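# Slide the tape roll onto the rod

## Task

Get the roll of tape threaded onto the rod so that it stays there by itself; if the robot is what keeps it in place at the end, it does not count. When released, nothing the robot is touching at the end may drop by more than about a fingernail's width (roughly 1 cm). At the end, no motor of either hand may show moving in hand_stopped_by. Knocking or placing anything off the table also fails it.

## Robot and tools

Robot: the upper body of a humanoid on a stand past the table's -x edge, with two arms. left_arm ends in a left hand and sits on the +y side; right_arm ends in a right hand on the -y side. The robot faces about +x, though its body may be a little turned or tilted.

Scene frame (used in every result): the table top is z = 0 with +z up, +x runs away from the robot across the table, and the table's near edge is at x = 0.18 m. Positions are in metres and orientations are quaternions (w, x, y, z). Each shoulder is roughly 0.28 m over the pelvis, 0.06 m forward, and 0.10 m to its own side. A hand point can get no more than 0.62 m from its shoulder, and reported positions get less accurate at long reach.

Hand point frame: the point sits 0.05 m in front of the palm, where the index pad would meet the thumb tip. Its +z runs along the straightened fingers (which extend 0.06-0.07 m past it), +y points out of the palm, and on the right hand +x points away from the thumb toward the little finger. On the left hand +x points toward the thumb. A bracket at the wrist on the little-finger side sticks out 0.03 m further along +y and 0.11 m across the palm, so it can bump into things.

Row layout (shared by execute_actions and move): a single flat list of 28 numbers covering both arms, each in [-1, 1]. Order: left_arm dx, dy, dz, rx, ry, rz, then left_gripper little, ring, middle, index, thumb_bend, thumb_turn, force_limit, speed; after that, the same 14 numbers for right_arm and right_gripper. dx-dz and rx-rz are offsets, not poses. They are expressed in that hand point's own axes and measured from its pose at the start of the action (for a call's first action, the last pose a result reported). Scale: 1.0 = 0.6 m or 180 degrees. rx, ry, rz together form one rotation vector. All rows of an action share that same starting reference; they do not build on one another.

Hand numbers are targets rather than offsets. For the four fingers and thumb_bend, +1 is straight open and -1 is fully curled. For thumb_turn, +1 puts the thumb beside the palm and -1 puts it across in front of the palm. A pinch is about index -0.22, thumb_bend -0.75, thumb_turn -0.57. force_limit maps from -1 to +1 onto about 0-10 N at the fingertip (0-15 N for the two thumb motors); closing motors stop at that load, but opening motors ignore it. speed maps from -1 (barely moving) to +1 (full travel in 0.6 s); closing at -0.9 or slower gives a gentle grip. There is no neutral value: to keep a hand unchanged, resend the last eight numbers it was given, or, if it has had none yet, its hand_measured six values followed by hand_force_limit and hand_speed. Wrapping the whole hand with the thumb fully in front fits objects 0.035-0.08 m across; turn the thumb before reaching the object. A motor only starts when its target changes by at least 0.01. Once it stops it locks and holds at least 15 N. To tighten, raise force_limit and send a target further closed than measured. To loosen, send one more open than measured.

Tools:
- execute_actions(actions): a list of actions. Each action is a table of up to 15 rows, one row per 1/30 s step, and each action lasts 15 steps; if the table is short, its last row is repeated. An empty list just returns the state and images. Each step, the commanded pose is clipped to within 70 mm and 16 degrees of the measured pose, so a far offset needs several actions. Position takes priority over orientation.
- move(target, speed, blocking): target is one 28-number row whose offsets are taken from the last reported pose. Each hand point travels in a straight line, and all arms finish together in 0.5-10 s. speed is in m/s, from 0.002 to 0.5 (default 0.25); the turn rate is limited to twice that value in rad/s. The path does not avoid obstacles or the other arm. With blocking=false the call returns after 0.5 s; use wait(0) to check progress, and wait or stop before sending anything else. The result's move: line reports the ending (done, off_target, moving, held, fault), any limits applied (paced = the pose was clipped, held = some steps were blocked, after which the arm may jump faster), and each hand point's distance from its target.
- wait(seconds): 0 to 10. Runs the scene while every arm keeps its last command.
- stop(): brakes a running move; the arm needs space to slow down.
- zoom_image(camera, region): camera is cam_high (896x504), cam_left_wrist or cam_right_wrist (616x616 each). region is [x0, y0, x1, y1] in pixels from the top-left corner, at most 504x504.
- show_instructions(): shows the reference pictures, including the left-hand diagram.
- finished_scene(scene): ends the scene given by its number (1 or 2) and reports whether the task succeeded. This cannot be undone.

Result lines: the state line gives each arm's position and quaternion. Hand target is the pose the controller is currently heading for. A pose unreachable line means the clearance check changed or blocked that arm's command. hand_measured, hand_stopped_by (moving, target, force, stalled, fault) and hand_load_n each list the six motors in the order you send them. Loads falling to about 0 mean the grip was lost. Also watch for MOTOR HOT warnings (at 90 °C; the arm drops at 120 °C) and OVER-TEMPERATURE FAULT.

Things to avoid: arm contacts strong enough to reach a joint's torque limit (23.7 N m, or 4.75 N m for wrist pitch and yaw; a carried load counts toward this), which stops the arm for 10 s. Avoid hard hits or pressing between the two arms, fast impacts, and targets far beyond a contact point. Don't drop or knock over objects, and don't push anything off the table. Objects may sometimes get a small push from outside. Before finishing, let the tape rest on the rod without any help, let go of it, and make sure every hand motor reads target, force or stalled.

Each tool is called after "Emit:" in YAML: its name, and indented under it one key for each argument.

## Session

Emit:
execute_actions:
  actions: []

Scene clock: 0.00 s.
left_arm: end_effector_position=(+0.1139, +0.1600, +0.5019) hand_measured=(+1.000, +1.000, +1.000, +1.000, +1.000, +1.000) hand_load_n=(+0.0, +0.0, +0.0, +0.0, +0.0, +0.0) hand_stopped_by=(target, target, target, target, target, target) hand_force_limit=0.00 hand_speed=-0.80 end_effector_quat_wxyz=(+0.022, +0.019, -0.134, +0.991) | right_arm: end_effector_position=(+0.1914, -0.0654, +0.4545) hand_measured=(+1.000, +1.000, +1.000, +1.000, +1.000, +1.000) hand_load_n=(+0.0, +0.0, +0.0, +0.0, +0.0, +0.0) hand_stopped_by=(target, target, target, target, target, target) hand_force_limit=0.00 hand_speed=-0.80 end_effector_quat_wxyz=(+0.959, -0.247, +0.127, +0.052)
Joint positions: left_arm=[-0.188  0.555  0.208 -0.511 -0.674 -0.992 -0.334] | right_arm=[ 0.055 -0.464 -0.302 -0.474  0.435 -0.978  0.362]
Joint velocities: left_arm=[-0.015 -0.009  0.006  0.006  0.     0.     0.   ] | right_arm=[-0.017  0.     0.    -0.005  0.009  0.     0.   ]
Hand target (left_arm): +0.114, +0.160, +0.502; +0.022, +0.019, -0.134, +0.991
Hand target (right_arm): +0.191, -0.065, +0.455; +0.959, -0.247, +0.127, +0.052

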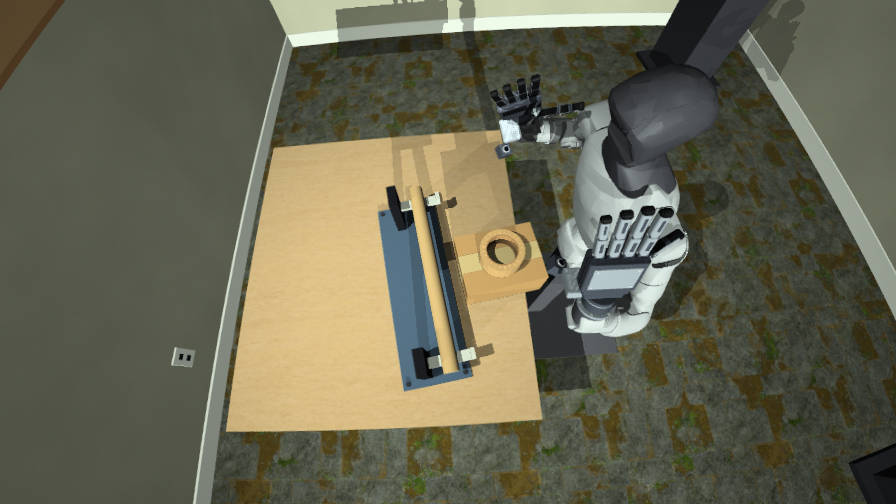

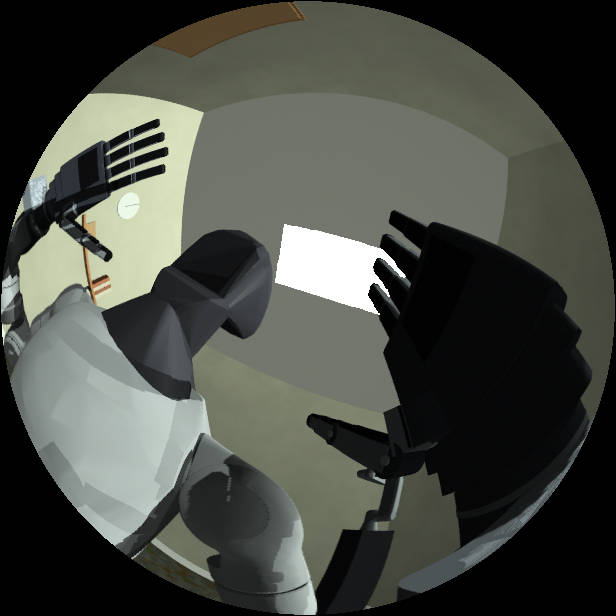

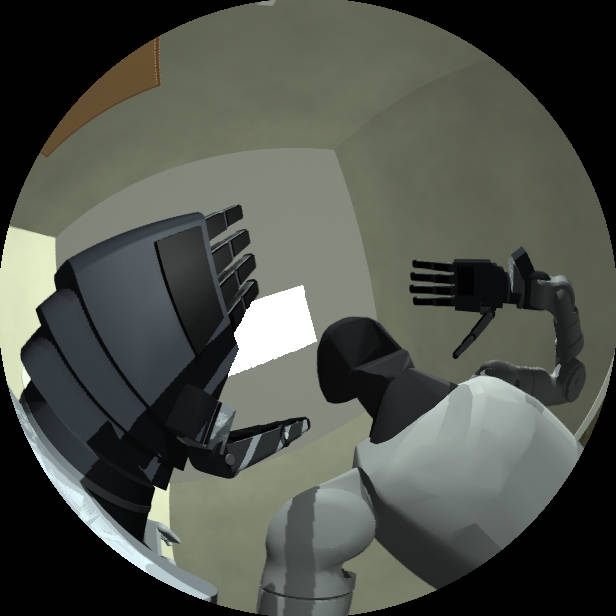

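Emit:
move:
  target: [-0.265,-0.078,-0.32,-0.475,-0.231,0.18,1,1,1,0.1,0,-0.6,0.8,0.5,0.365,0.033,-0.21,-0.377,0.413,-0.152,1,1,1,1,1,-1,1,0.5]
  speed: 0.3

Scene clock: 19.27 s.
left_arm: end_effector_position=(+0.2728, +0.2427, +0.3367) hand_measured=(+1.000, +1.000, +1.000, +0.100, +0.000, -0.600) hand_load_n=(+0.0, +0.0, +0.0, +0.0, +0.0, +0.0) hand_stopped_by=(target, target, target, target, target, target) hand_force_limit=0.80 hand_speed=0.50 end_effector_quat_wxyz=(+0.279, -0.264, +0.737, -0.556) | right_arm: end_effector_position=(+0.3621, -0.0849, +0.2696) hand_measured=(+1.000, +1.000, +1.000, +1.000, +1.000, -1.000) hand_load_n=(+0.0, +0.0, +0.0, +0.0, +0.0, +0.0) hand_stopped_by=(target, target, target, target, target, target) hand_force_limit=1.00 hand_speed=0.50 end_effector_quat_wxyz=(-0.394, +0.722, -0.533, +0.200)
Joint positions: left_arm=[-0.537  1.315  0.292  0.355 -0.325 -1.129 -1.158] | right_arm=[-0.642 -1.544  0.237 -0.532  0.189  0.53   0.752]
Joint velocities: left_arm=[0.006 0.011 0.006 0.005 0.005 0.    0.   ] | right_arm=[-0.023  0.011  0.026 -0.003  0.003  0.     0.   ]
Hand target (left_arm): +0.273, +0.243, +0.336; +0.279, -0.265, +0.737, -0.556
Hand target (right_arm): +0.363, -0.086, +0.269; -0.393, +0.721, -0.534, +0.201
Off the commanded pose (left_arm): 0.017 m, 3 deg.
Off the commanded pose (right_arm): 0.022 m, 5 deg.
move: off_target (left_arm, right_arm)

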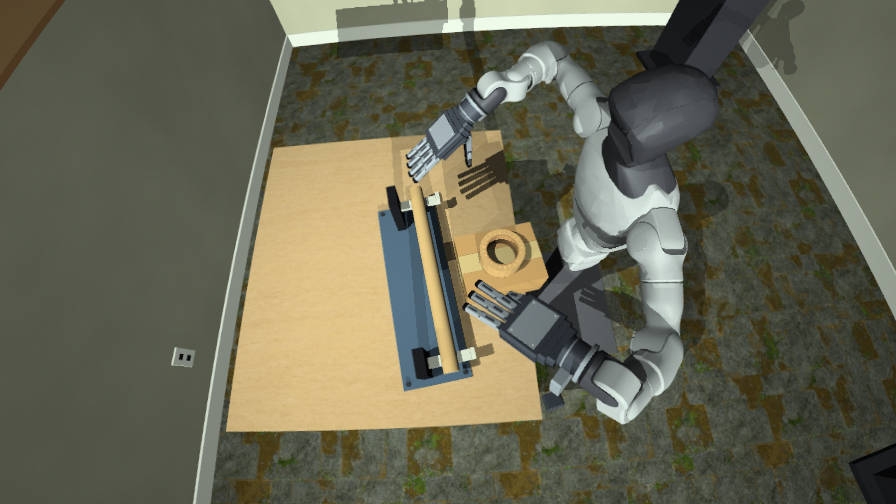

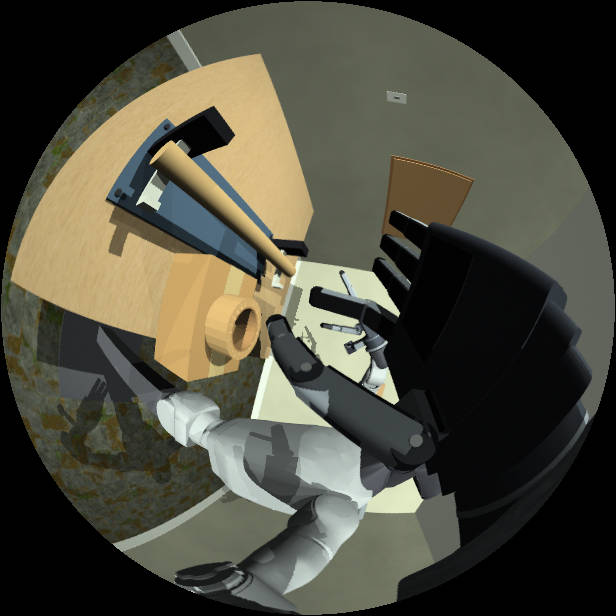

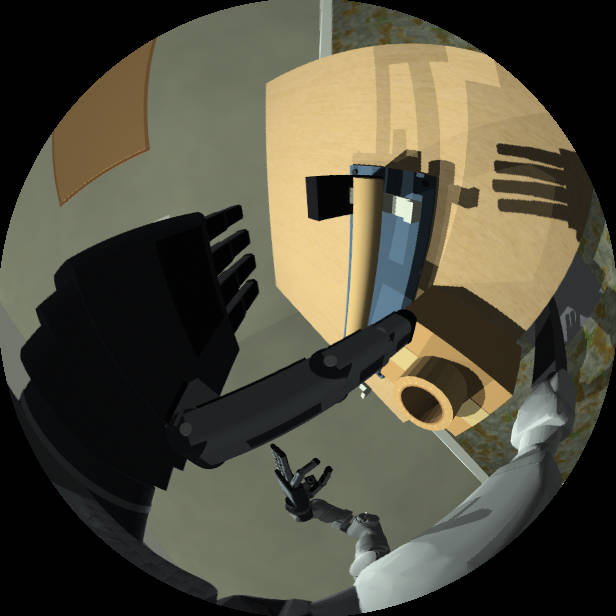

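Emit:
move:
  target: [0.19,0.13,0.19,0,0,0,1,1,1,0.1,0,-0.6,0.8,0.5,0.1,0,0,0,0,0,1,1,1,1,1,-1,1,0.5]
  speed: 0.2

Emit:
zoom_image:
  camera: "cam_high"
  region: [420,180,600,340]

Scene clock: 29.13 s.
left_arm: end_effector_position=(+0.2634, +0.1166, +0.2127) hand_measured=(+1.000, +1.000, +1.000, +0.100, +0.000, -0.600) hand_load_n=(+0.0, +0.0, +0.0, +0.0, +0.0, +0.0) hand_stopped_by=(target, target, target, target, target, target) hand_force_limit=0.80 hand_speed=0.50 end_effector_quat_wxyz=(+0.279, -0.276, +0.737, -0.550) | right_arm: end_effector_position=(+0.3826, -0.1420, +0.2650) hand_measured=(+1.000, +1.000, +1.000, +1.000, +1.000, -1.000) hand_load_n=(+0.0, +0.0, +0.0, +0.0, +0.0, +0.0) hand_stopped_by=(target, target, target, target, target, target) hand_force_limit=1.00 hand_speed=0.50 end_effector_quat_wxyz=(-0.399, +0.717, -0.535, +0.202)
Joint positions: left_arm=[-0.142  0.602  0.304 -0.504  0.517 -0.767 -0.888] | right_arm=[-0.362 -1.565  0.034 -0.17   0.174  0.088  0.756]
Joint velocities: left_arm=[-0.003  0.008 -0.003  0.003  0.008  0.     0.   ] | right_arm=[ 0.009 -0.002 -0.015 -0.005  0.     0.     0.   ]
Hand target (left_arm): +0.264, +0.116, +0.213; +0.282, -0.275, +0.737, -0.549
Hand target (right_arm): +0.383, -0.143, +0.265; -0.398, +0.717, -0.535, +0.202
Off the commanded pose (left_arm): 0.015 m, 2 deg.
Off the commanded pose (right_arm): 0.004 m, 1 deg.
move: off_target (left_arm, right_arm)

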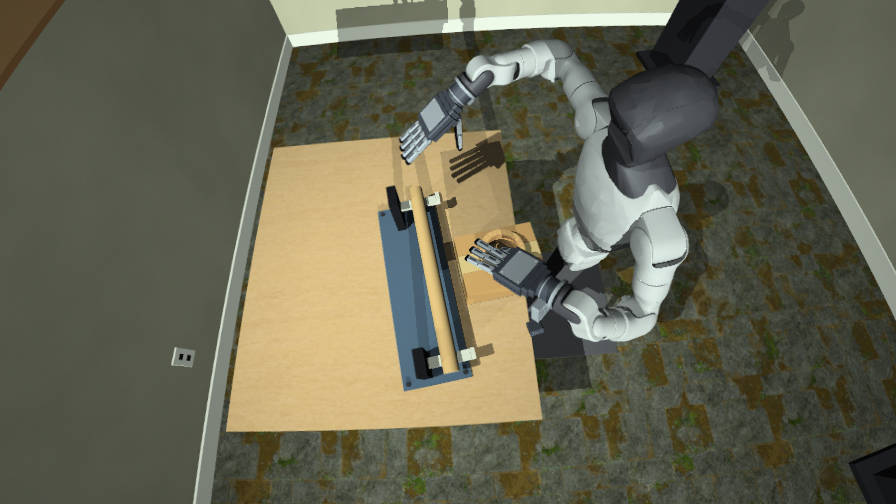

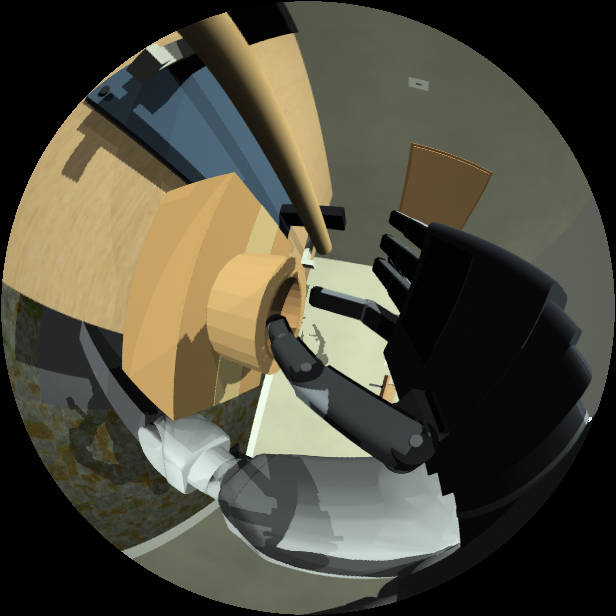

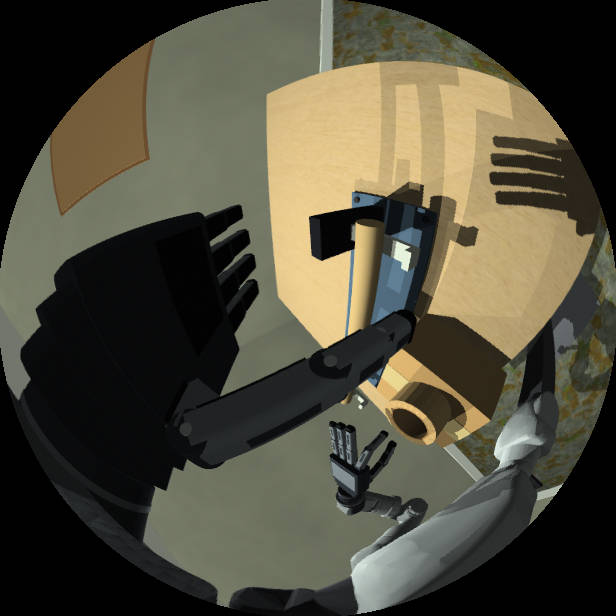

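Region (420, 180, 600, 340) of cam_high's 896x504 image, scaled by 2.800, with more detail than that image has.

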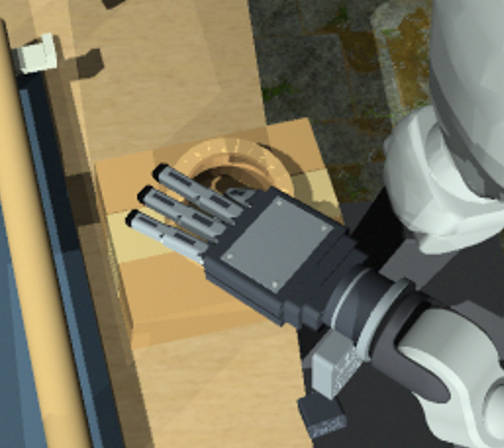

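Emit:
move:
  target: [0,0,-0.035,0,0,0,1,1,1,0.1,0,-0.6,0.8,0.5,0,0,0,0,0,0,1,1,1,1,1,-1,1,0.5]

Emit:
move:
  target: [0,0.03,0,0,0,0,1,1,1,0.1,0,-0.6,0.8,0.5,0,0,0,0,0,0,1,1,1,1,1,-1,1,0.5]
  speed: 0.05

Emit:
zoom_image:
  camera: "cam_left_wrist"
  region: [180,200,440,440]

Scene clock: 34.17 s.
left_arm: end_effector_position=(+0.2495, +0.1303, +0.2180) hand_measured=(+1.000, +1.000, +1.000, +0.100, +0.000, -0.600) hand_load_n=(+0.0, +0.0, +0.0, +0.0, +0.0, +0.0) hand_stopped_by=(target, target, target, target, target, target) hand_force_limit=0.80 hand_speed=0.50 end_effector_quat_wxyz=(+0.280, -0.276, +0.738, -0.548) | right_arm: end_effector_position=(+0.3826, -0.1420, +0.2650) hand_measured=(+1.000, +1.000, +1.000, +1.000, +1.000, -1.000) hand_load_n=(+0.0, +0.0, +0.0, +0.0, +0.0, +0.0) hand_stopped_by=(target, target, target, target, target, target) hand_force_limit=1.00 hand_speed=0.50 end_effector_quat_wxyz=(-0.399, +0.717, -0.535, +0.202)
Joint positions: left_arm=[-0.072  0.66   0.389 -0.514  0.424 -0.803 -0.888] | right_arm=[-0.362 -1.565  0.034 -0.17   0.174  0.088  0.756]
Joint velocities: left_arm=[-0.003  0.011  0.008  0.005 -0.011 -0.001  0.   ] | right_arm=[ 0.005  0.012  0.011 -0.003 -0.008  0.     0.   ]
Hand target (left_arm): +0.249, +0.130, +0.219; +0.279, -0.275, +0.738, -0.549
Hand target (right_arm): +0.383, -0.142, +0.265; -0.399, +0.717, -0.535, +0.202
Off the commanded pose (left_arm): 0.001 m, 0 deg.
Off the commanded pose (right_arm): 0.000 m, 0 deg.
move: done

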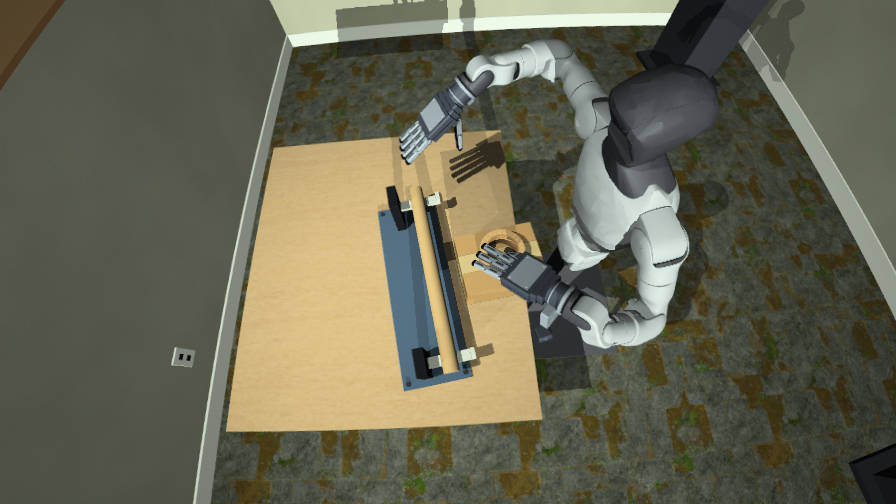

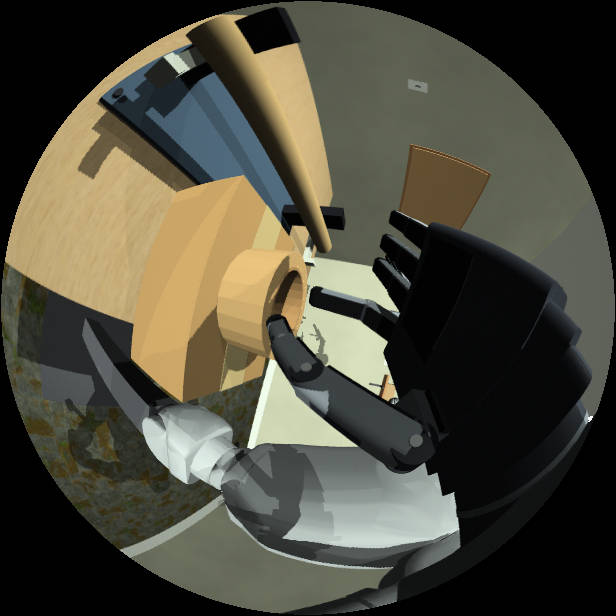

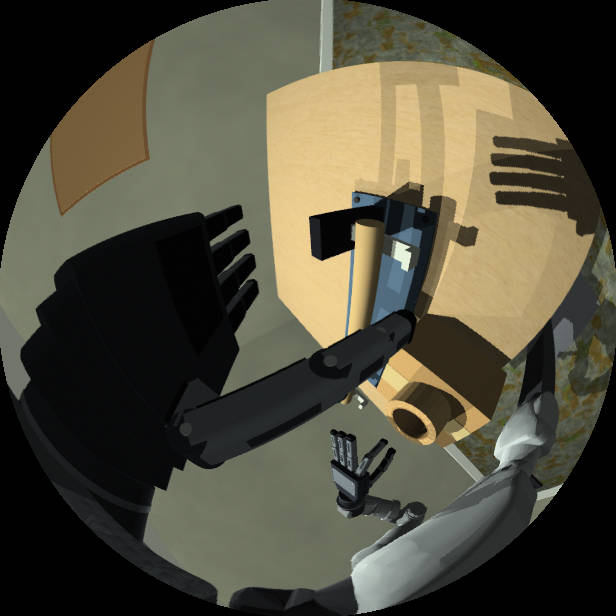

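Scene clock: 34.90 s.
left_arm: end_effector_position=(+0.2474, +0.1353, +0.2015) hand_measured=(+1.000, +1.000, +1.000, +0.100, +0.000, -0.600) hand_load_n=(+0.0, +0.0, +0.0, +0.0, +0.0, +0.0) hand_stopped_by=(target, target, target, target, target, target) hand_force_limit=0.80 hand_speed=0.50 end_effector_quat_wxyz=(+0.280, -0.276, +0.739, -0.548) | right_arm: end_effector_position=(+0.3826, -0.1420, +0.2650) hand_measured=(+1.000, +1.000, +1.000, +1.000, +1.000, -1.000) hand_load_n=(+0.0, +0.0, +0.0, +0.0, +0.0, +0.0) hand_stopped_by=(target, target, target, target, target, target) hand_force_limit=1.00 hand_speed=0.50 end_effector_quat_wxyz=(-0.399, +0.717, -0.535, +0.202)
Joint positions: left_arm=[-0.042  0.621  0.403 -0.44   0.488 -0.915 -0.831] | right_arm=[-0.362 -1.565  0.034 -0.17   0.174  0.088  0.756]
Joint velocities: left_arm=[-0.003  0.012  0.002  0.003  0.    -0.003  0.   ] | right_arm=[ 0.008  0.003 -0.002  0.003  0.017  0.     0.   ]
Hand target (left_arm): +0.248, +0.136, +0.201; +0.281, -0.277, +0.738, -0.547
Hand target (right_arm): +0.383, -0.142, +0.265; -0.399, +0.717, -0.535, +0.202
Off the commanded pose (left_arm): 0.001 m, 0 deg.
Off the commanded pose (right_arm): 0.000 m, 0 deg.
move: done

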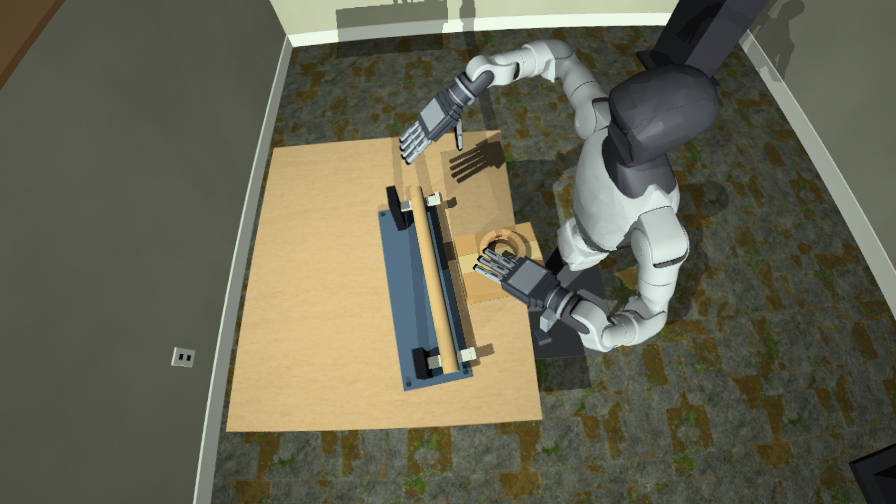

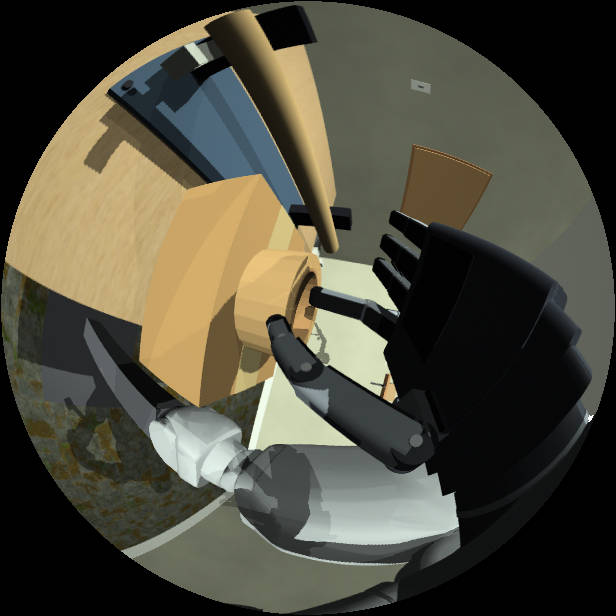

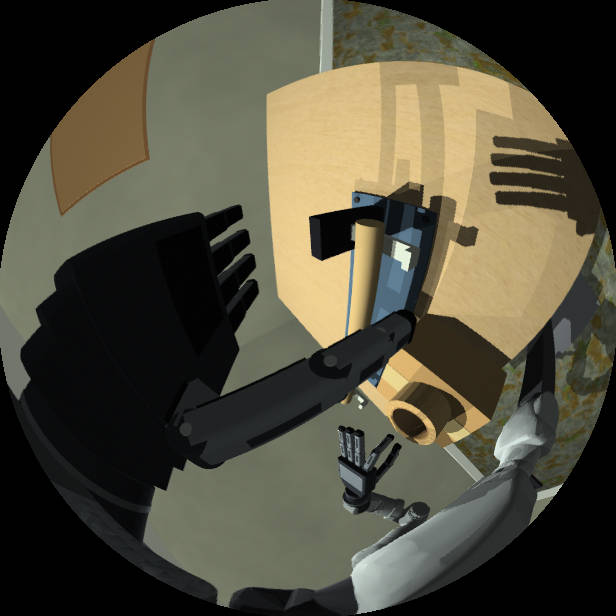

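Region (180, 200, 440, 440) of cam_left_wrist's 616x616 image, scaled by 1.938, with more detail than that image has; it fills the top 465 rows of this view, and the rest is white.

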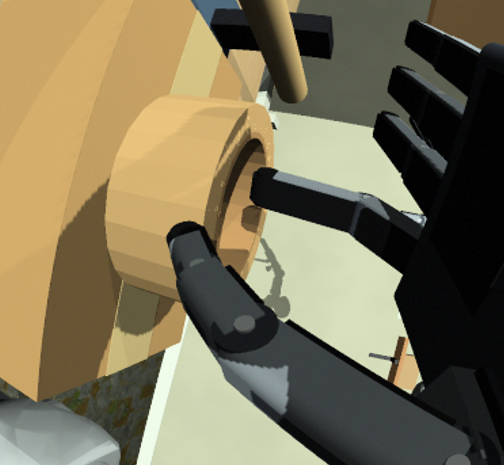

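Emit:
move:
  target: [0.015,0.043,0.012,0,0,0,1,1,1,0.1,0,-0.6,0.8,0.5,0,0,0,0,0,0,1,1,1,1,1,-1,1,0.5]
  speed: 0.04

Emit:
move:
  target: [0,0,0,0,0,0,1,1,1,-0.35,-0.8,-0.6,0.8,-0.6,0,0,0,0,0,0,1,1,1,1,1,-1,1,0.5]

Scene clock: 39.60 s.
left_arm: end_effector_position=(+0.2470, +0.1302, +0.1856) hand_measured=(+1.000, +1.000, +1.000, +0.100, +0.000, -0.600) hand_load_n=(+0.0, +0.0, +0.0, -1.5, +0.0, +0.0) hand_stopped_by=(target, target, target, target, target, target) hand_force_limit=0.80 hand_speed=0.50 end_effector_quat_wxyz=(+0.290, -0.268, +0.727, -0.562) | right_arm: end_effector_position=(+0.3826, -0.1420, +0.2650) hand_measured=(+1.000, +1.000, +1.000, +1.000, +1.000, -1.000) hand_load_n=(+0.0, +0.0, +0.0, +0.0, +0.0, +0.0) hand_stopped_by=(target, target, target, target, target, target) hand_force_limit=1.00 hand_speed=0.50 end_effector_quat_wxyz=(-0.399, +0.717, -0.535, +0.202)
Joint positions: left_arm=[-0.014  0.519  0.421 -0.383  0.622 -1.043 -0.72 ] | right_arm=[-0.362 -1.565  0.034 -0.17   0.174  0.088  0.756]
Joint velocities: left_arm=[ 0.003 -0.002 -0.028 -0.009  0.023  0.     0.023] | right_arm=[-0.008 -0.012 -0.014  0.     0.002  0.     0.   ]
Hand target (left_arm): +0.243, +0.133, +0.174; +0.281, -0.277, +0.739, -0.546
Hand target (right_arm): +0.383, -0.142, +0.265; -0.399, +0.717, -0.535, +0.202
Off the commanded pose (left_arm): 0.012 m, 3 deg.
Off the commanded pose (right_arm): 0.000 m, 0 deg.
move: off_target (left_arm)

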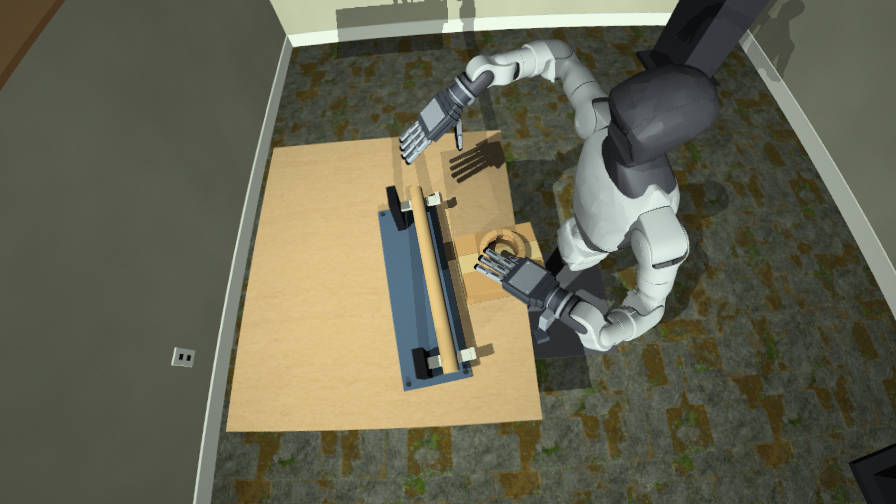

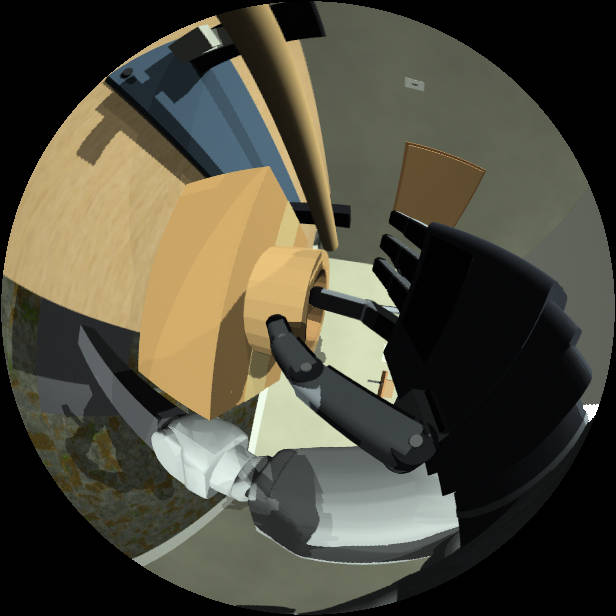

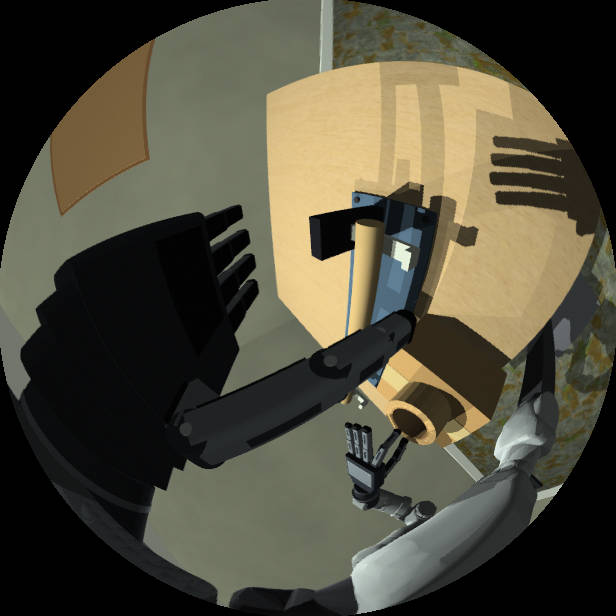

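Scene clock: 40.80 s.
left_arm: end_effector_position=(+0.2475, +0.1296, +0.1870) hand_measured=(+1.000, +1.000, +1.000, -0.346, -0.354, -0.600) hand_load_n=(+0.0, +0.0, +0.0, +12.5, +13.0, +0.0) hand_stopped_by=(target, target, target, force, force, target) hand_force_limit=0.80 hand_speed=-0.60 end_effector_quat_wxyz=(+0.291, -0.267, +0.725, -0.564) | right_arm: end_effector_position=(+0.3826, -0.1420, +0.2650) hand_measured=(+1.000, +1.000, +1.000, +1.000, +1.000, -1.000) hand_load_n=(+0.0, +0.0, +0.0, +0.0, +0.0, +0.0) hand_stopped_by=(target, target, target, target, target, target) hand_force_limit=1.00 hand_speed=0.50 end_effector_quat_wxyz=(-0.399, +0.717, -0.535, +0.202)
Joint positions: left_arm=[-0.015  0.519  0.421 -0.383  0.62  -1.042 -0.716] | right_arm=[-0.362 -1.565  0.034 -0.17   0.174  0.088  0.756]
Joint velocities: left_arm=[-0.002 -0.003  0.023  0.008 -0.011  0.     0.   ] | right_arm=[ 0.009  0.005 -0.014 -0.008  0.     0.     0.   ]
Hand target (left_arm): +0.247, +0.130, +0.186; +0.290, -0.268, +0.727, -0.562
Hand target (right_arm): +0.383, -0.142, +0.265; -0.399, +0.717, -0.535, +0.202
Off the commanded pose (left_arm): 0.002 m, 0 deg.
Off the commanded pose (right_arm): 0.000 m, 0 deg.
move: done

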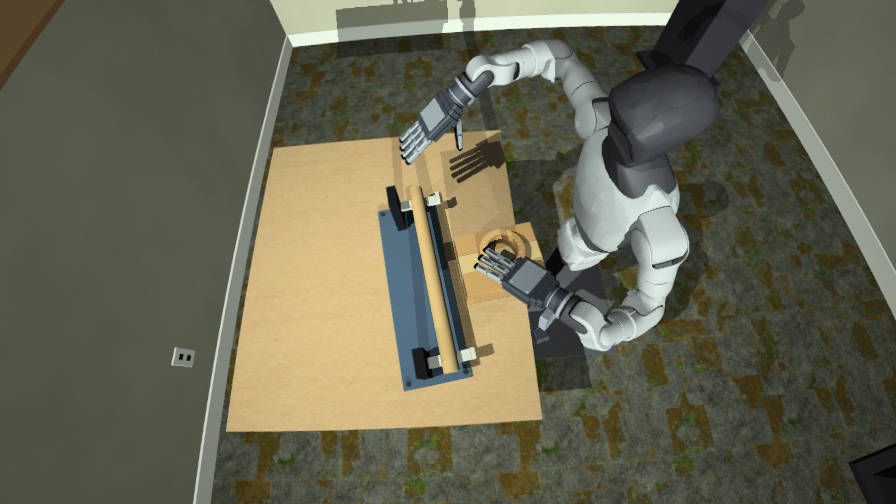

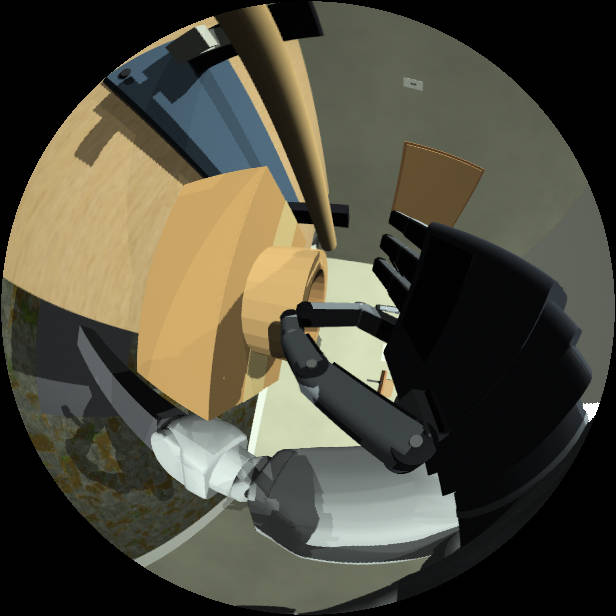

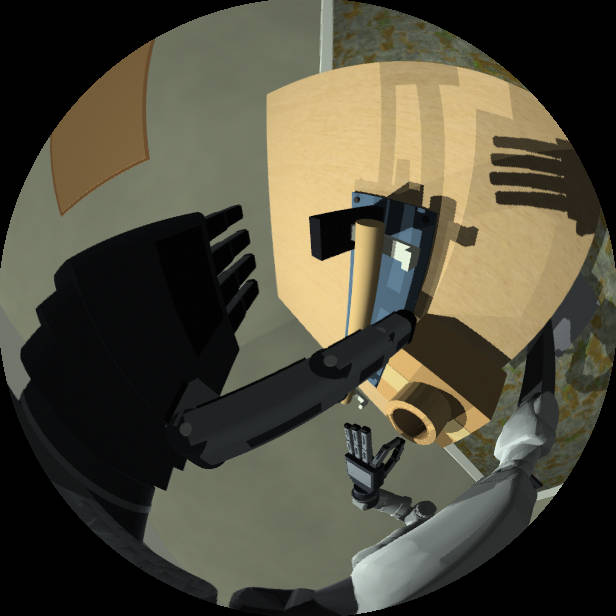

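Emit:
move:
  target: [0,-0.03,0.03,0,0,0,1,1,1,0.1,0,-0.6,0.8,0.5,0,0,0,0,0,0,1,1,1,1,1,-1,1,0.5]
  speed: 0.05

Emit:
move:
  target: [0,0.06,0,0,0,0,1,1,1,0.1,0,-0.6,0.8,0.5,0,0,0,0,0,0,1,1,1,1,1,-1,1,0.5]
  speed: 0.04

Emit:
zoom_image:
  camera: "cam_left_wrist"
  region: [180,200,440,440]

Scene clock: 46.30 s.
left_arm: end_effector_position=(+0.2614, +0.1135, +0.1994) hand_measured=(+1.000, +1.000, +1.000, +0.100, +0.000, -0.600) hand_load_n=(+0.0, +0.0, +0.0, +0.0, +0.0, +0.0) hand_stopped_by=(target, target, target, target, target, target) hand_force_limit=0.80 hand_speed=0.50 end_effector_quat_wxyz=(+0.290, -0.268, +0.725, -0.564) | right_arm: end_effector_position=(+0.3826, -0.1420, +0.2650) hand_measured=(+1.000, +1.000, +1.000, +1.000, +1.000, -1.000) hand_load_n=(+0.0, +0.0, +0.0, +0.0, +0.0, +0.0) hand_stopped_by=(target, target, target, target, target, target) hand_force_limit=1.00 hand_speed=0.50 end_effector_quat_wxyz=(-0.399, +0.717, -0.535, +0.202)
Joint positions: left_arm=[-0.09   0.508  0.336 -0.456  0.618 -0.901 -0.792] | right_arm=[-0.362 -1.565  0.034 -0.17   0.174  0.088  0.756]
Joint velocities: left_arm=[ 0.014  0.011 -0.006 -0.006 -0.006  0.004  0.   ] | right_arm=[-0.003  0.003  0.     0.    -0.003  0.     0.   ]
Hand target (left_arm): +0.261, +0.112, +0.200; +0.289, -0.268, +0.724, -0.565
Hand target (right_arm): +0.383, -0.142, +0.265; -0.399, +0.717, -0.535, +0.202
Off the commanded pose (left_arm): 0.002 m, 0 deg.
Off the commanded pose (right_arm): 0.000 m, 0 deg.
move: done

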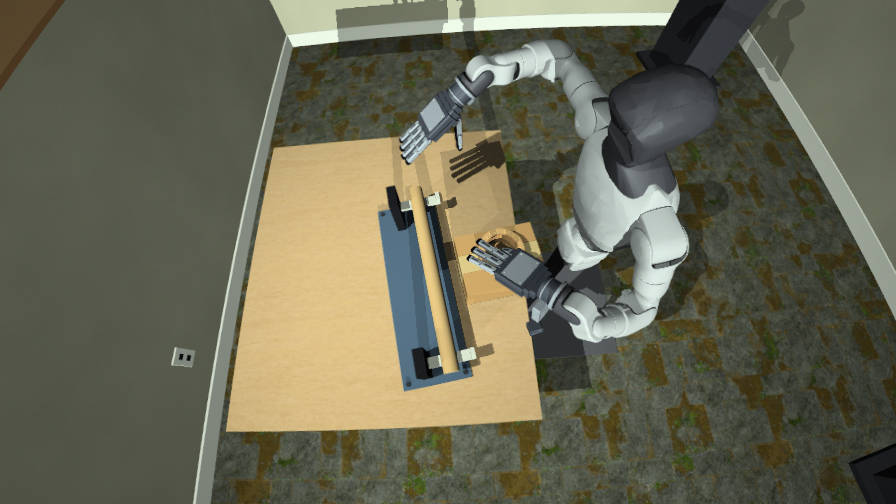

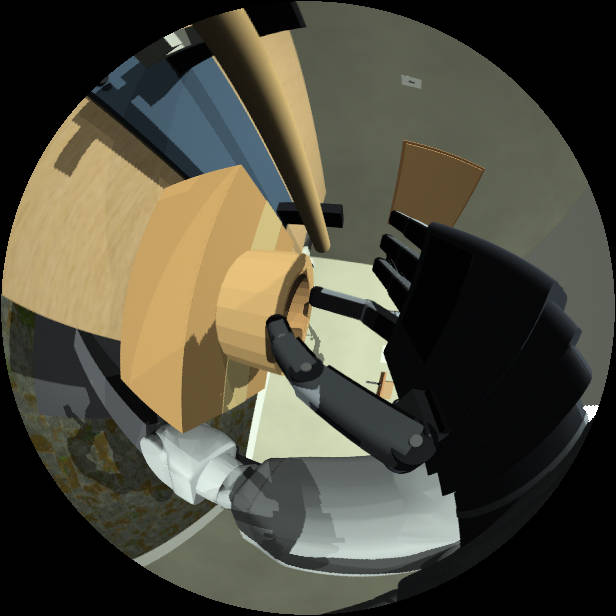

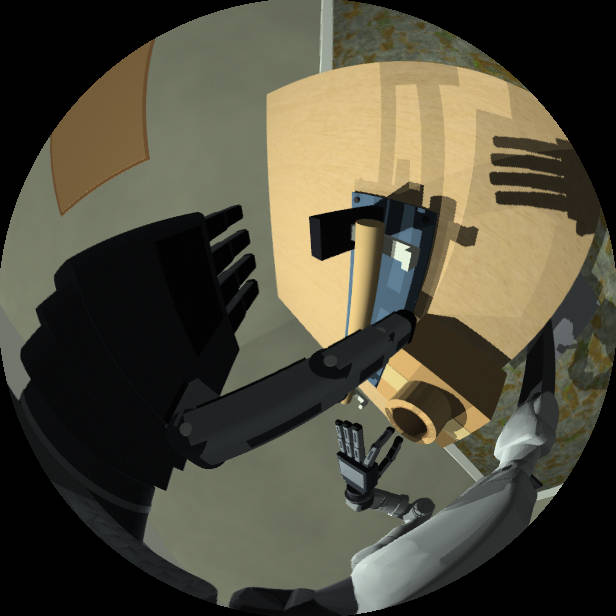

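Scene clock: 47.47 s.
left_arm: end_effector_position=(+0.2626, +0.1180, +0.1829) hand_measured=(+1.000, +1.000, +1.000, +0.100, +0.000, -0.600) hand_load_n=(+0.0, +0.0, +0.0, -0.5, +0.0, +0.0) hand_stopped_by=(target, target, target, target, target, target) hand_force_limit=0.80 hand_speed=0.50 end_effector_quat_wxyz=(+0.304, -0.253, +0.707, -0.587) | right_arm: end_effector_position=(+0.3826, -0.1420, +0.2650) hand_measured=(+1.000, +1.000, +1.000, +1.000, +1.000, -1.000) hand_load_n=(+0.0, +0.0, +0.0, +0.0, +0.0, +0.0) hand_stopped_by=(target, target, target, target, target, target) hand_force_limit=1.00 hand_speed=0.50 end_effector_quat_wxyz=(-0.399, +0.717, -0.535, +0.202)
Joint positions: left_arm=[-0.064  0.449  0.393 -0.313  0.772 -1.098 -0.575] | right_arm=[-0.362 -1.565  0.034 -0.17   0.174  0.088  0.756]
Joint velocities: left_arm=[-0.002  0.005  0.012 -0.008  0.009  0.     0.028] | right_arm=[-0.005 -0.009  0.012 -0.002  0.006  0.     0.   ]
Hand target (left_arm): +0.259, +0.125, +0.165; +0.294, -0.268, +0.725, -0.562
Hand target (right_arm): +0.383, -0.142, +0.265; -0.399, +0.717, -0.535, +0.202
Off the commanded pose (left_arm): 0.019 m, 4 deg.
Off the commanded pose (right_arm): 0.000 m, 0 deg.
move: off_target (left_arm)

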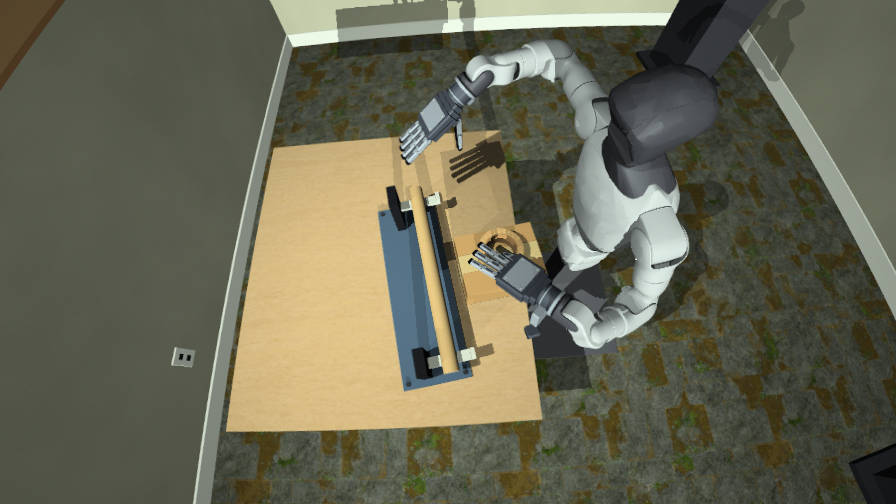

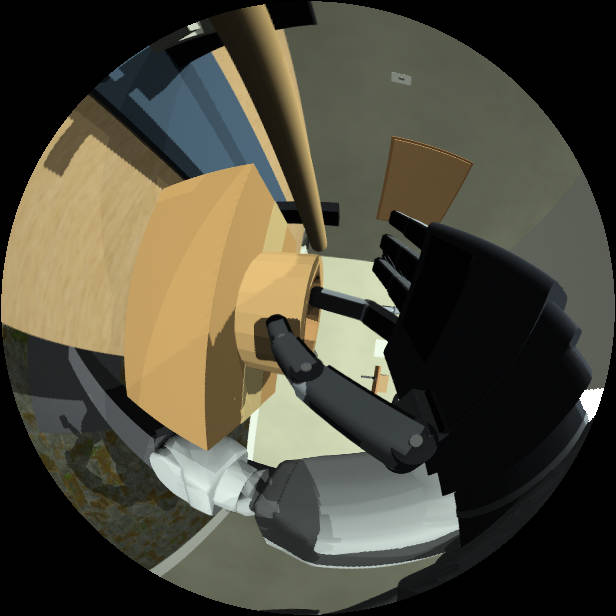

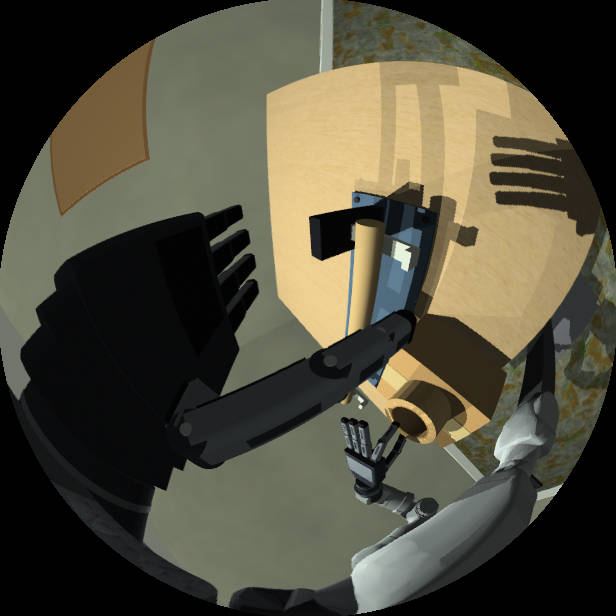

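Region (180, 200, 440, 440) of cam_left_wrist's 616x616 image, scaled by 1.938, with more detail than that image has; it fills the top 465 rows of this view, and the rest is white.

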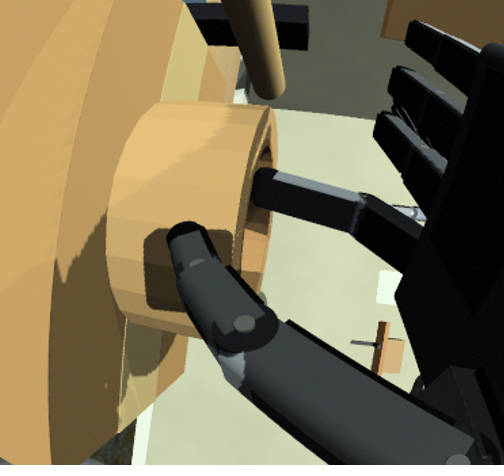

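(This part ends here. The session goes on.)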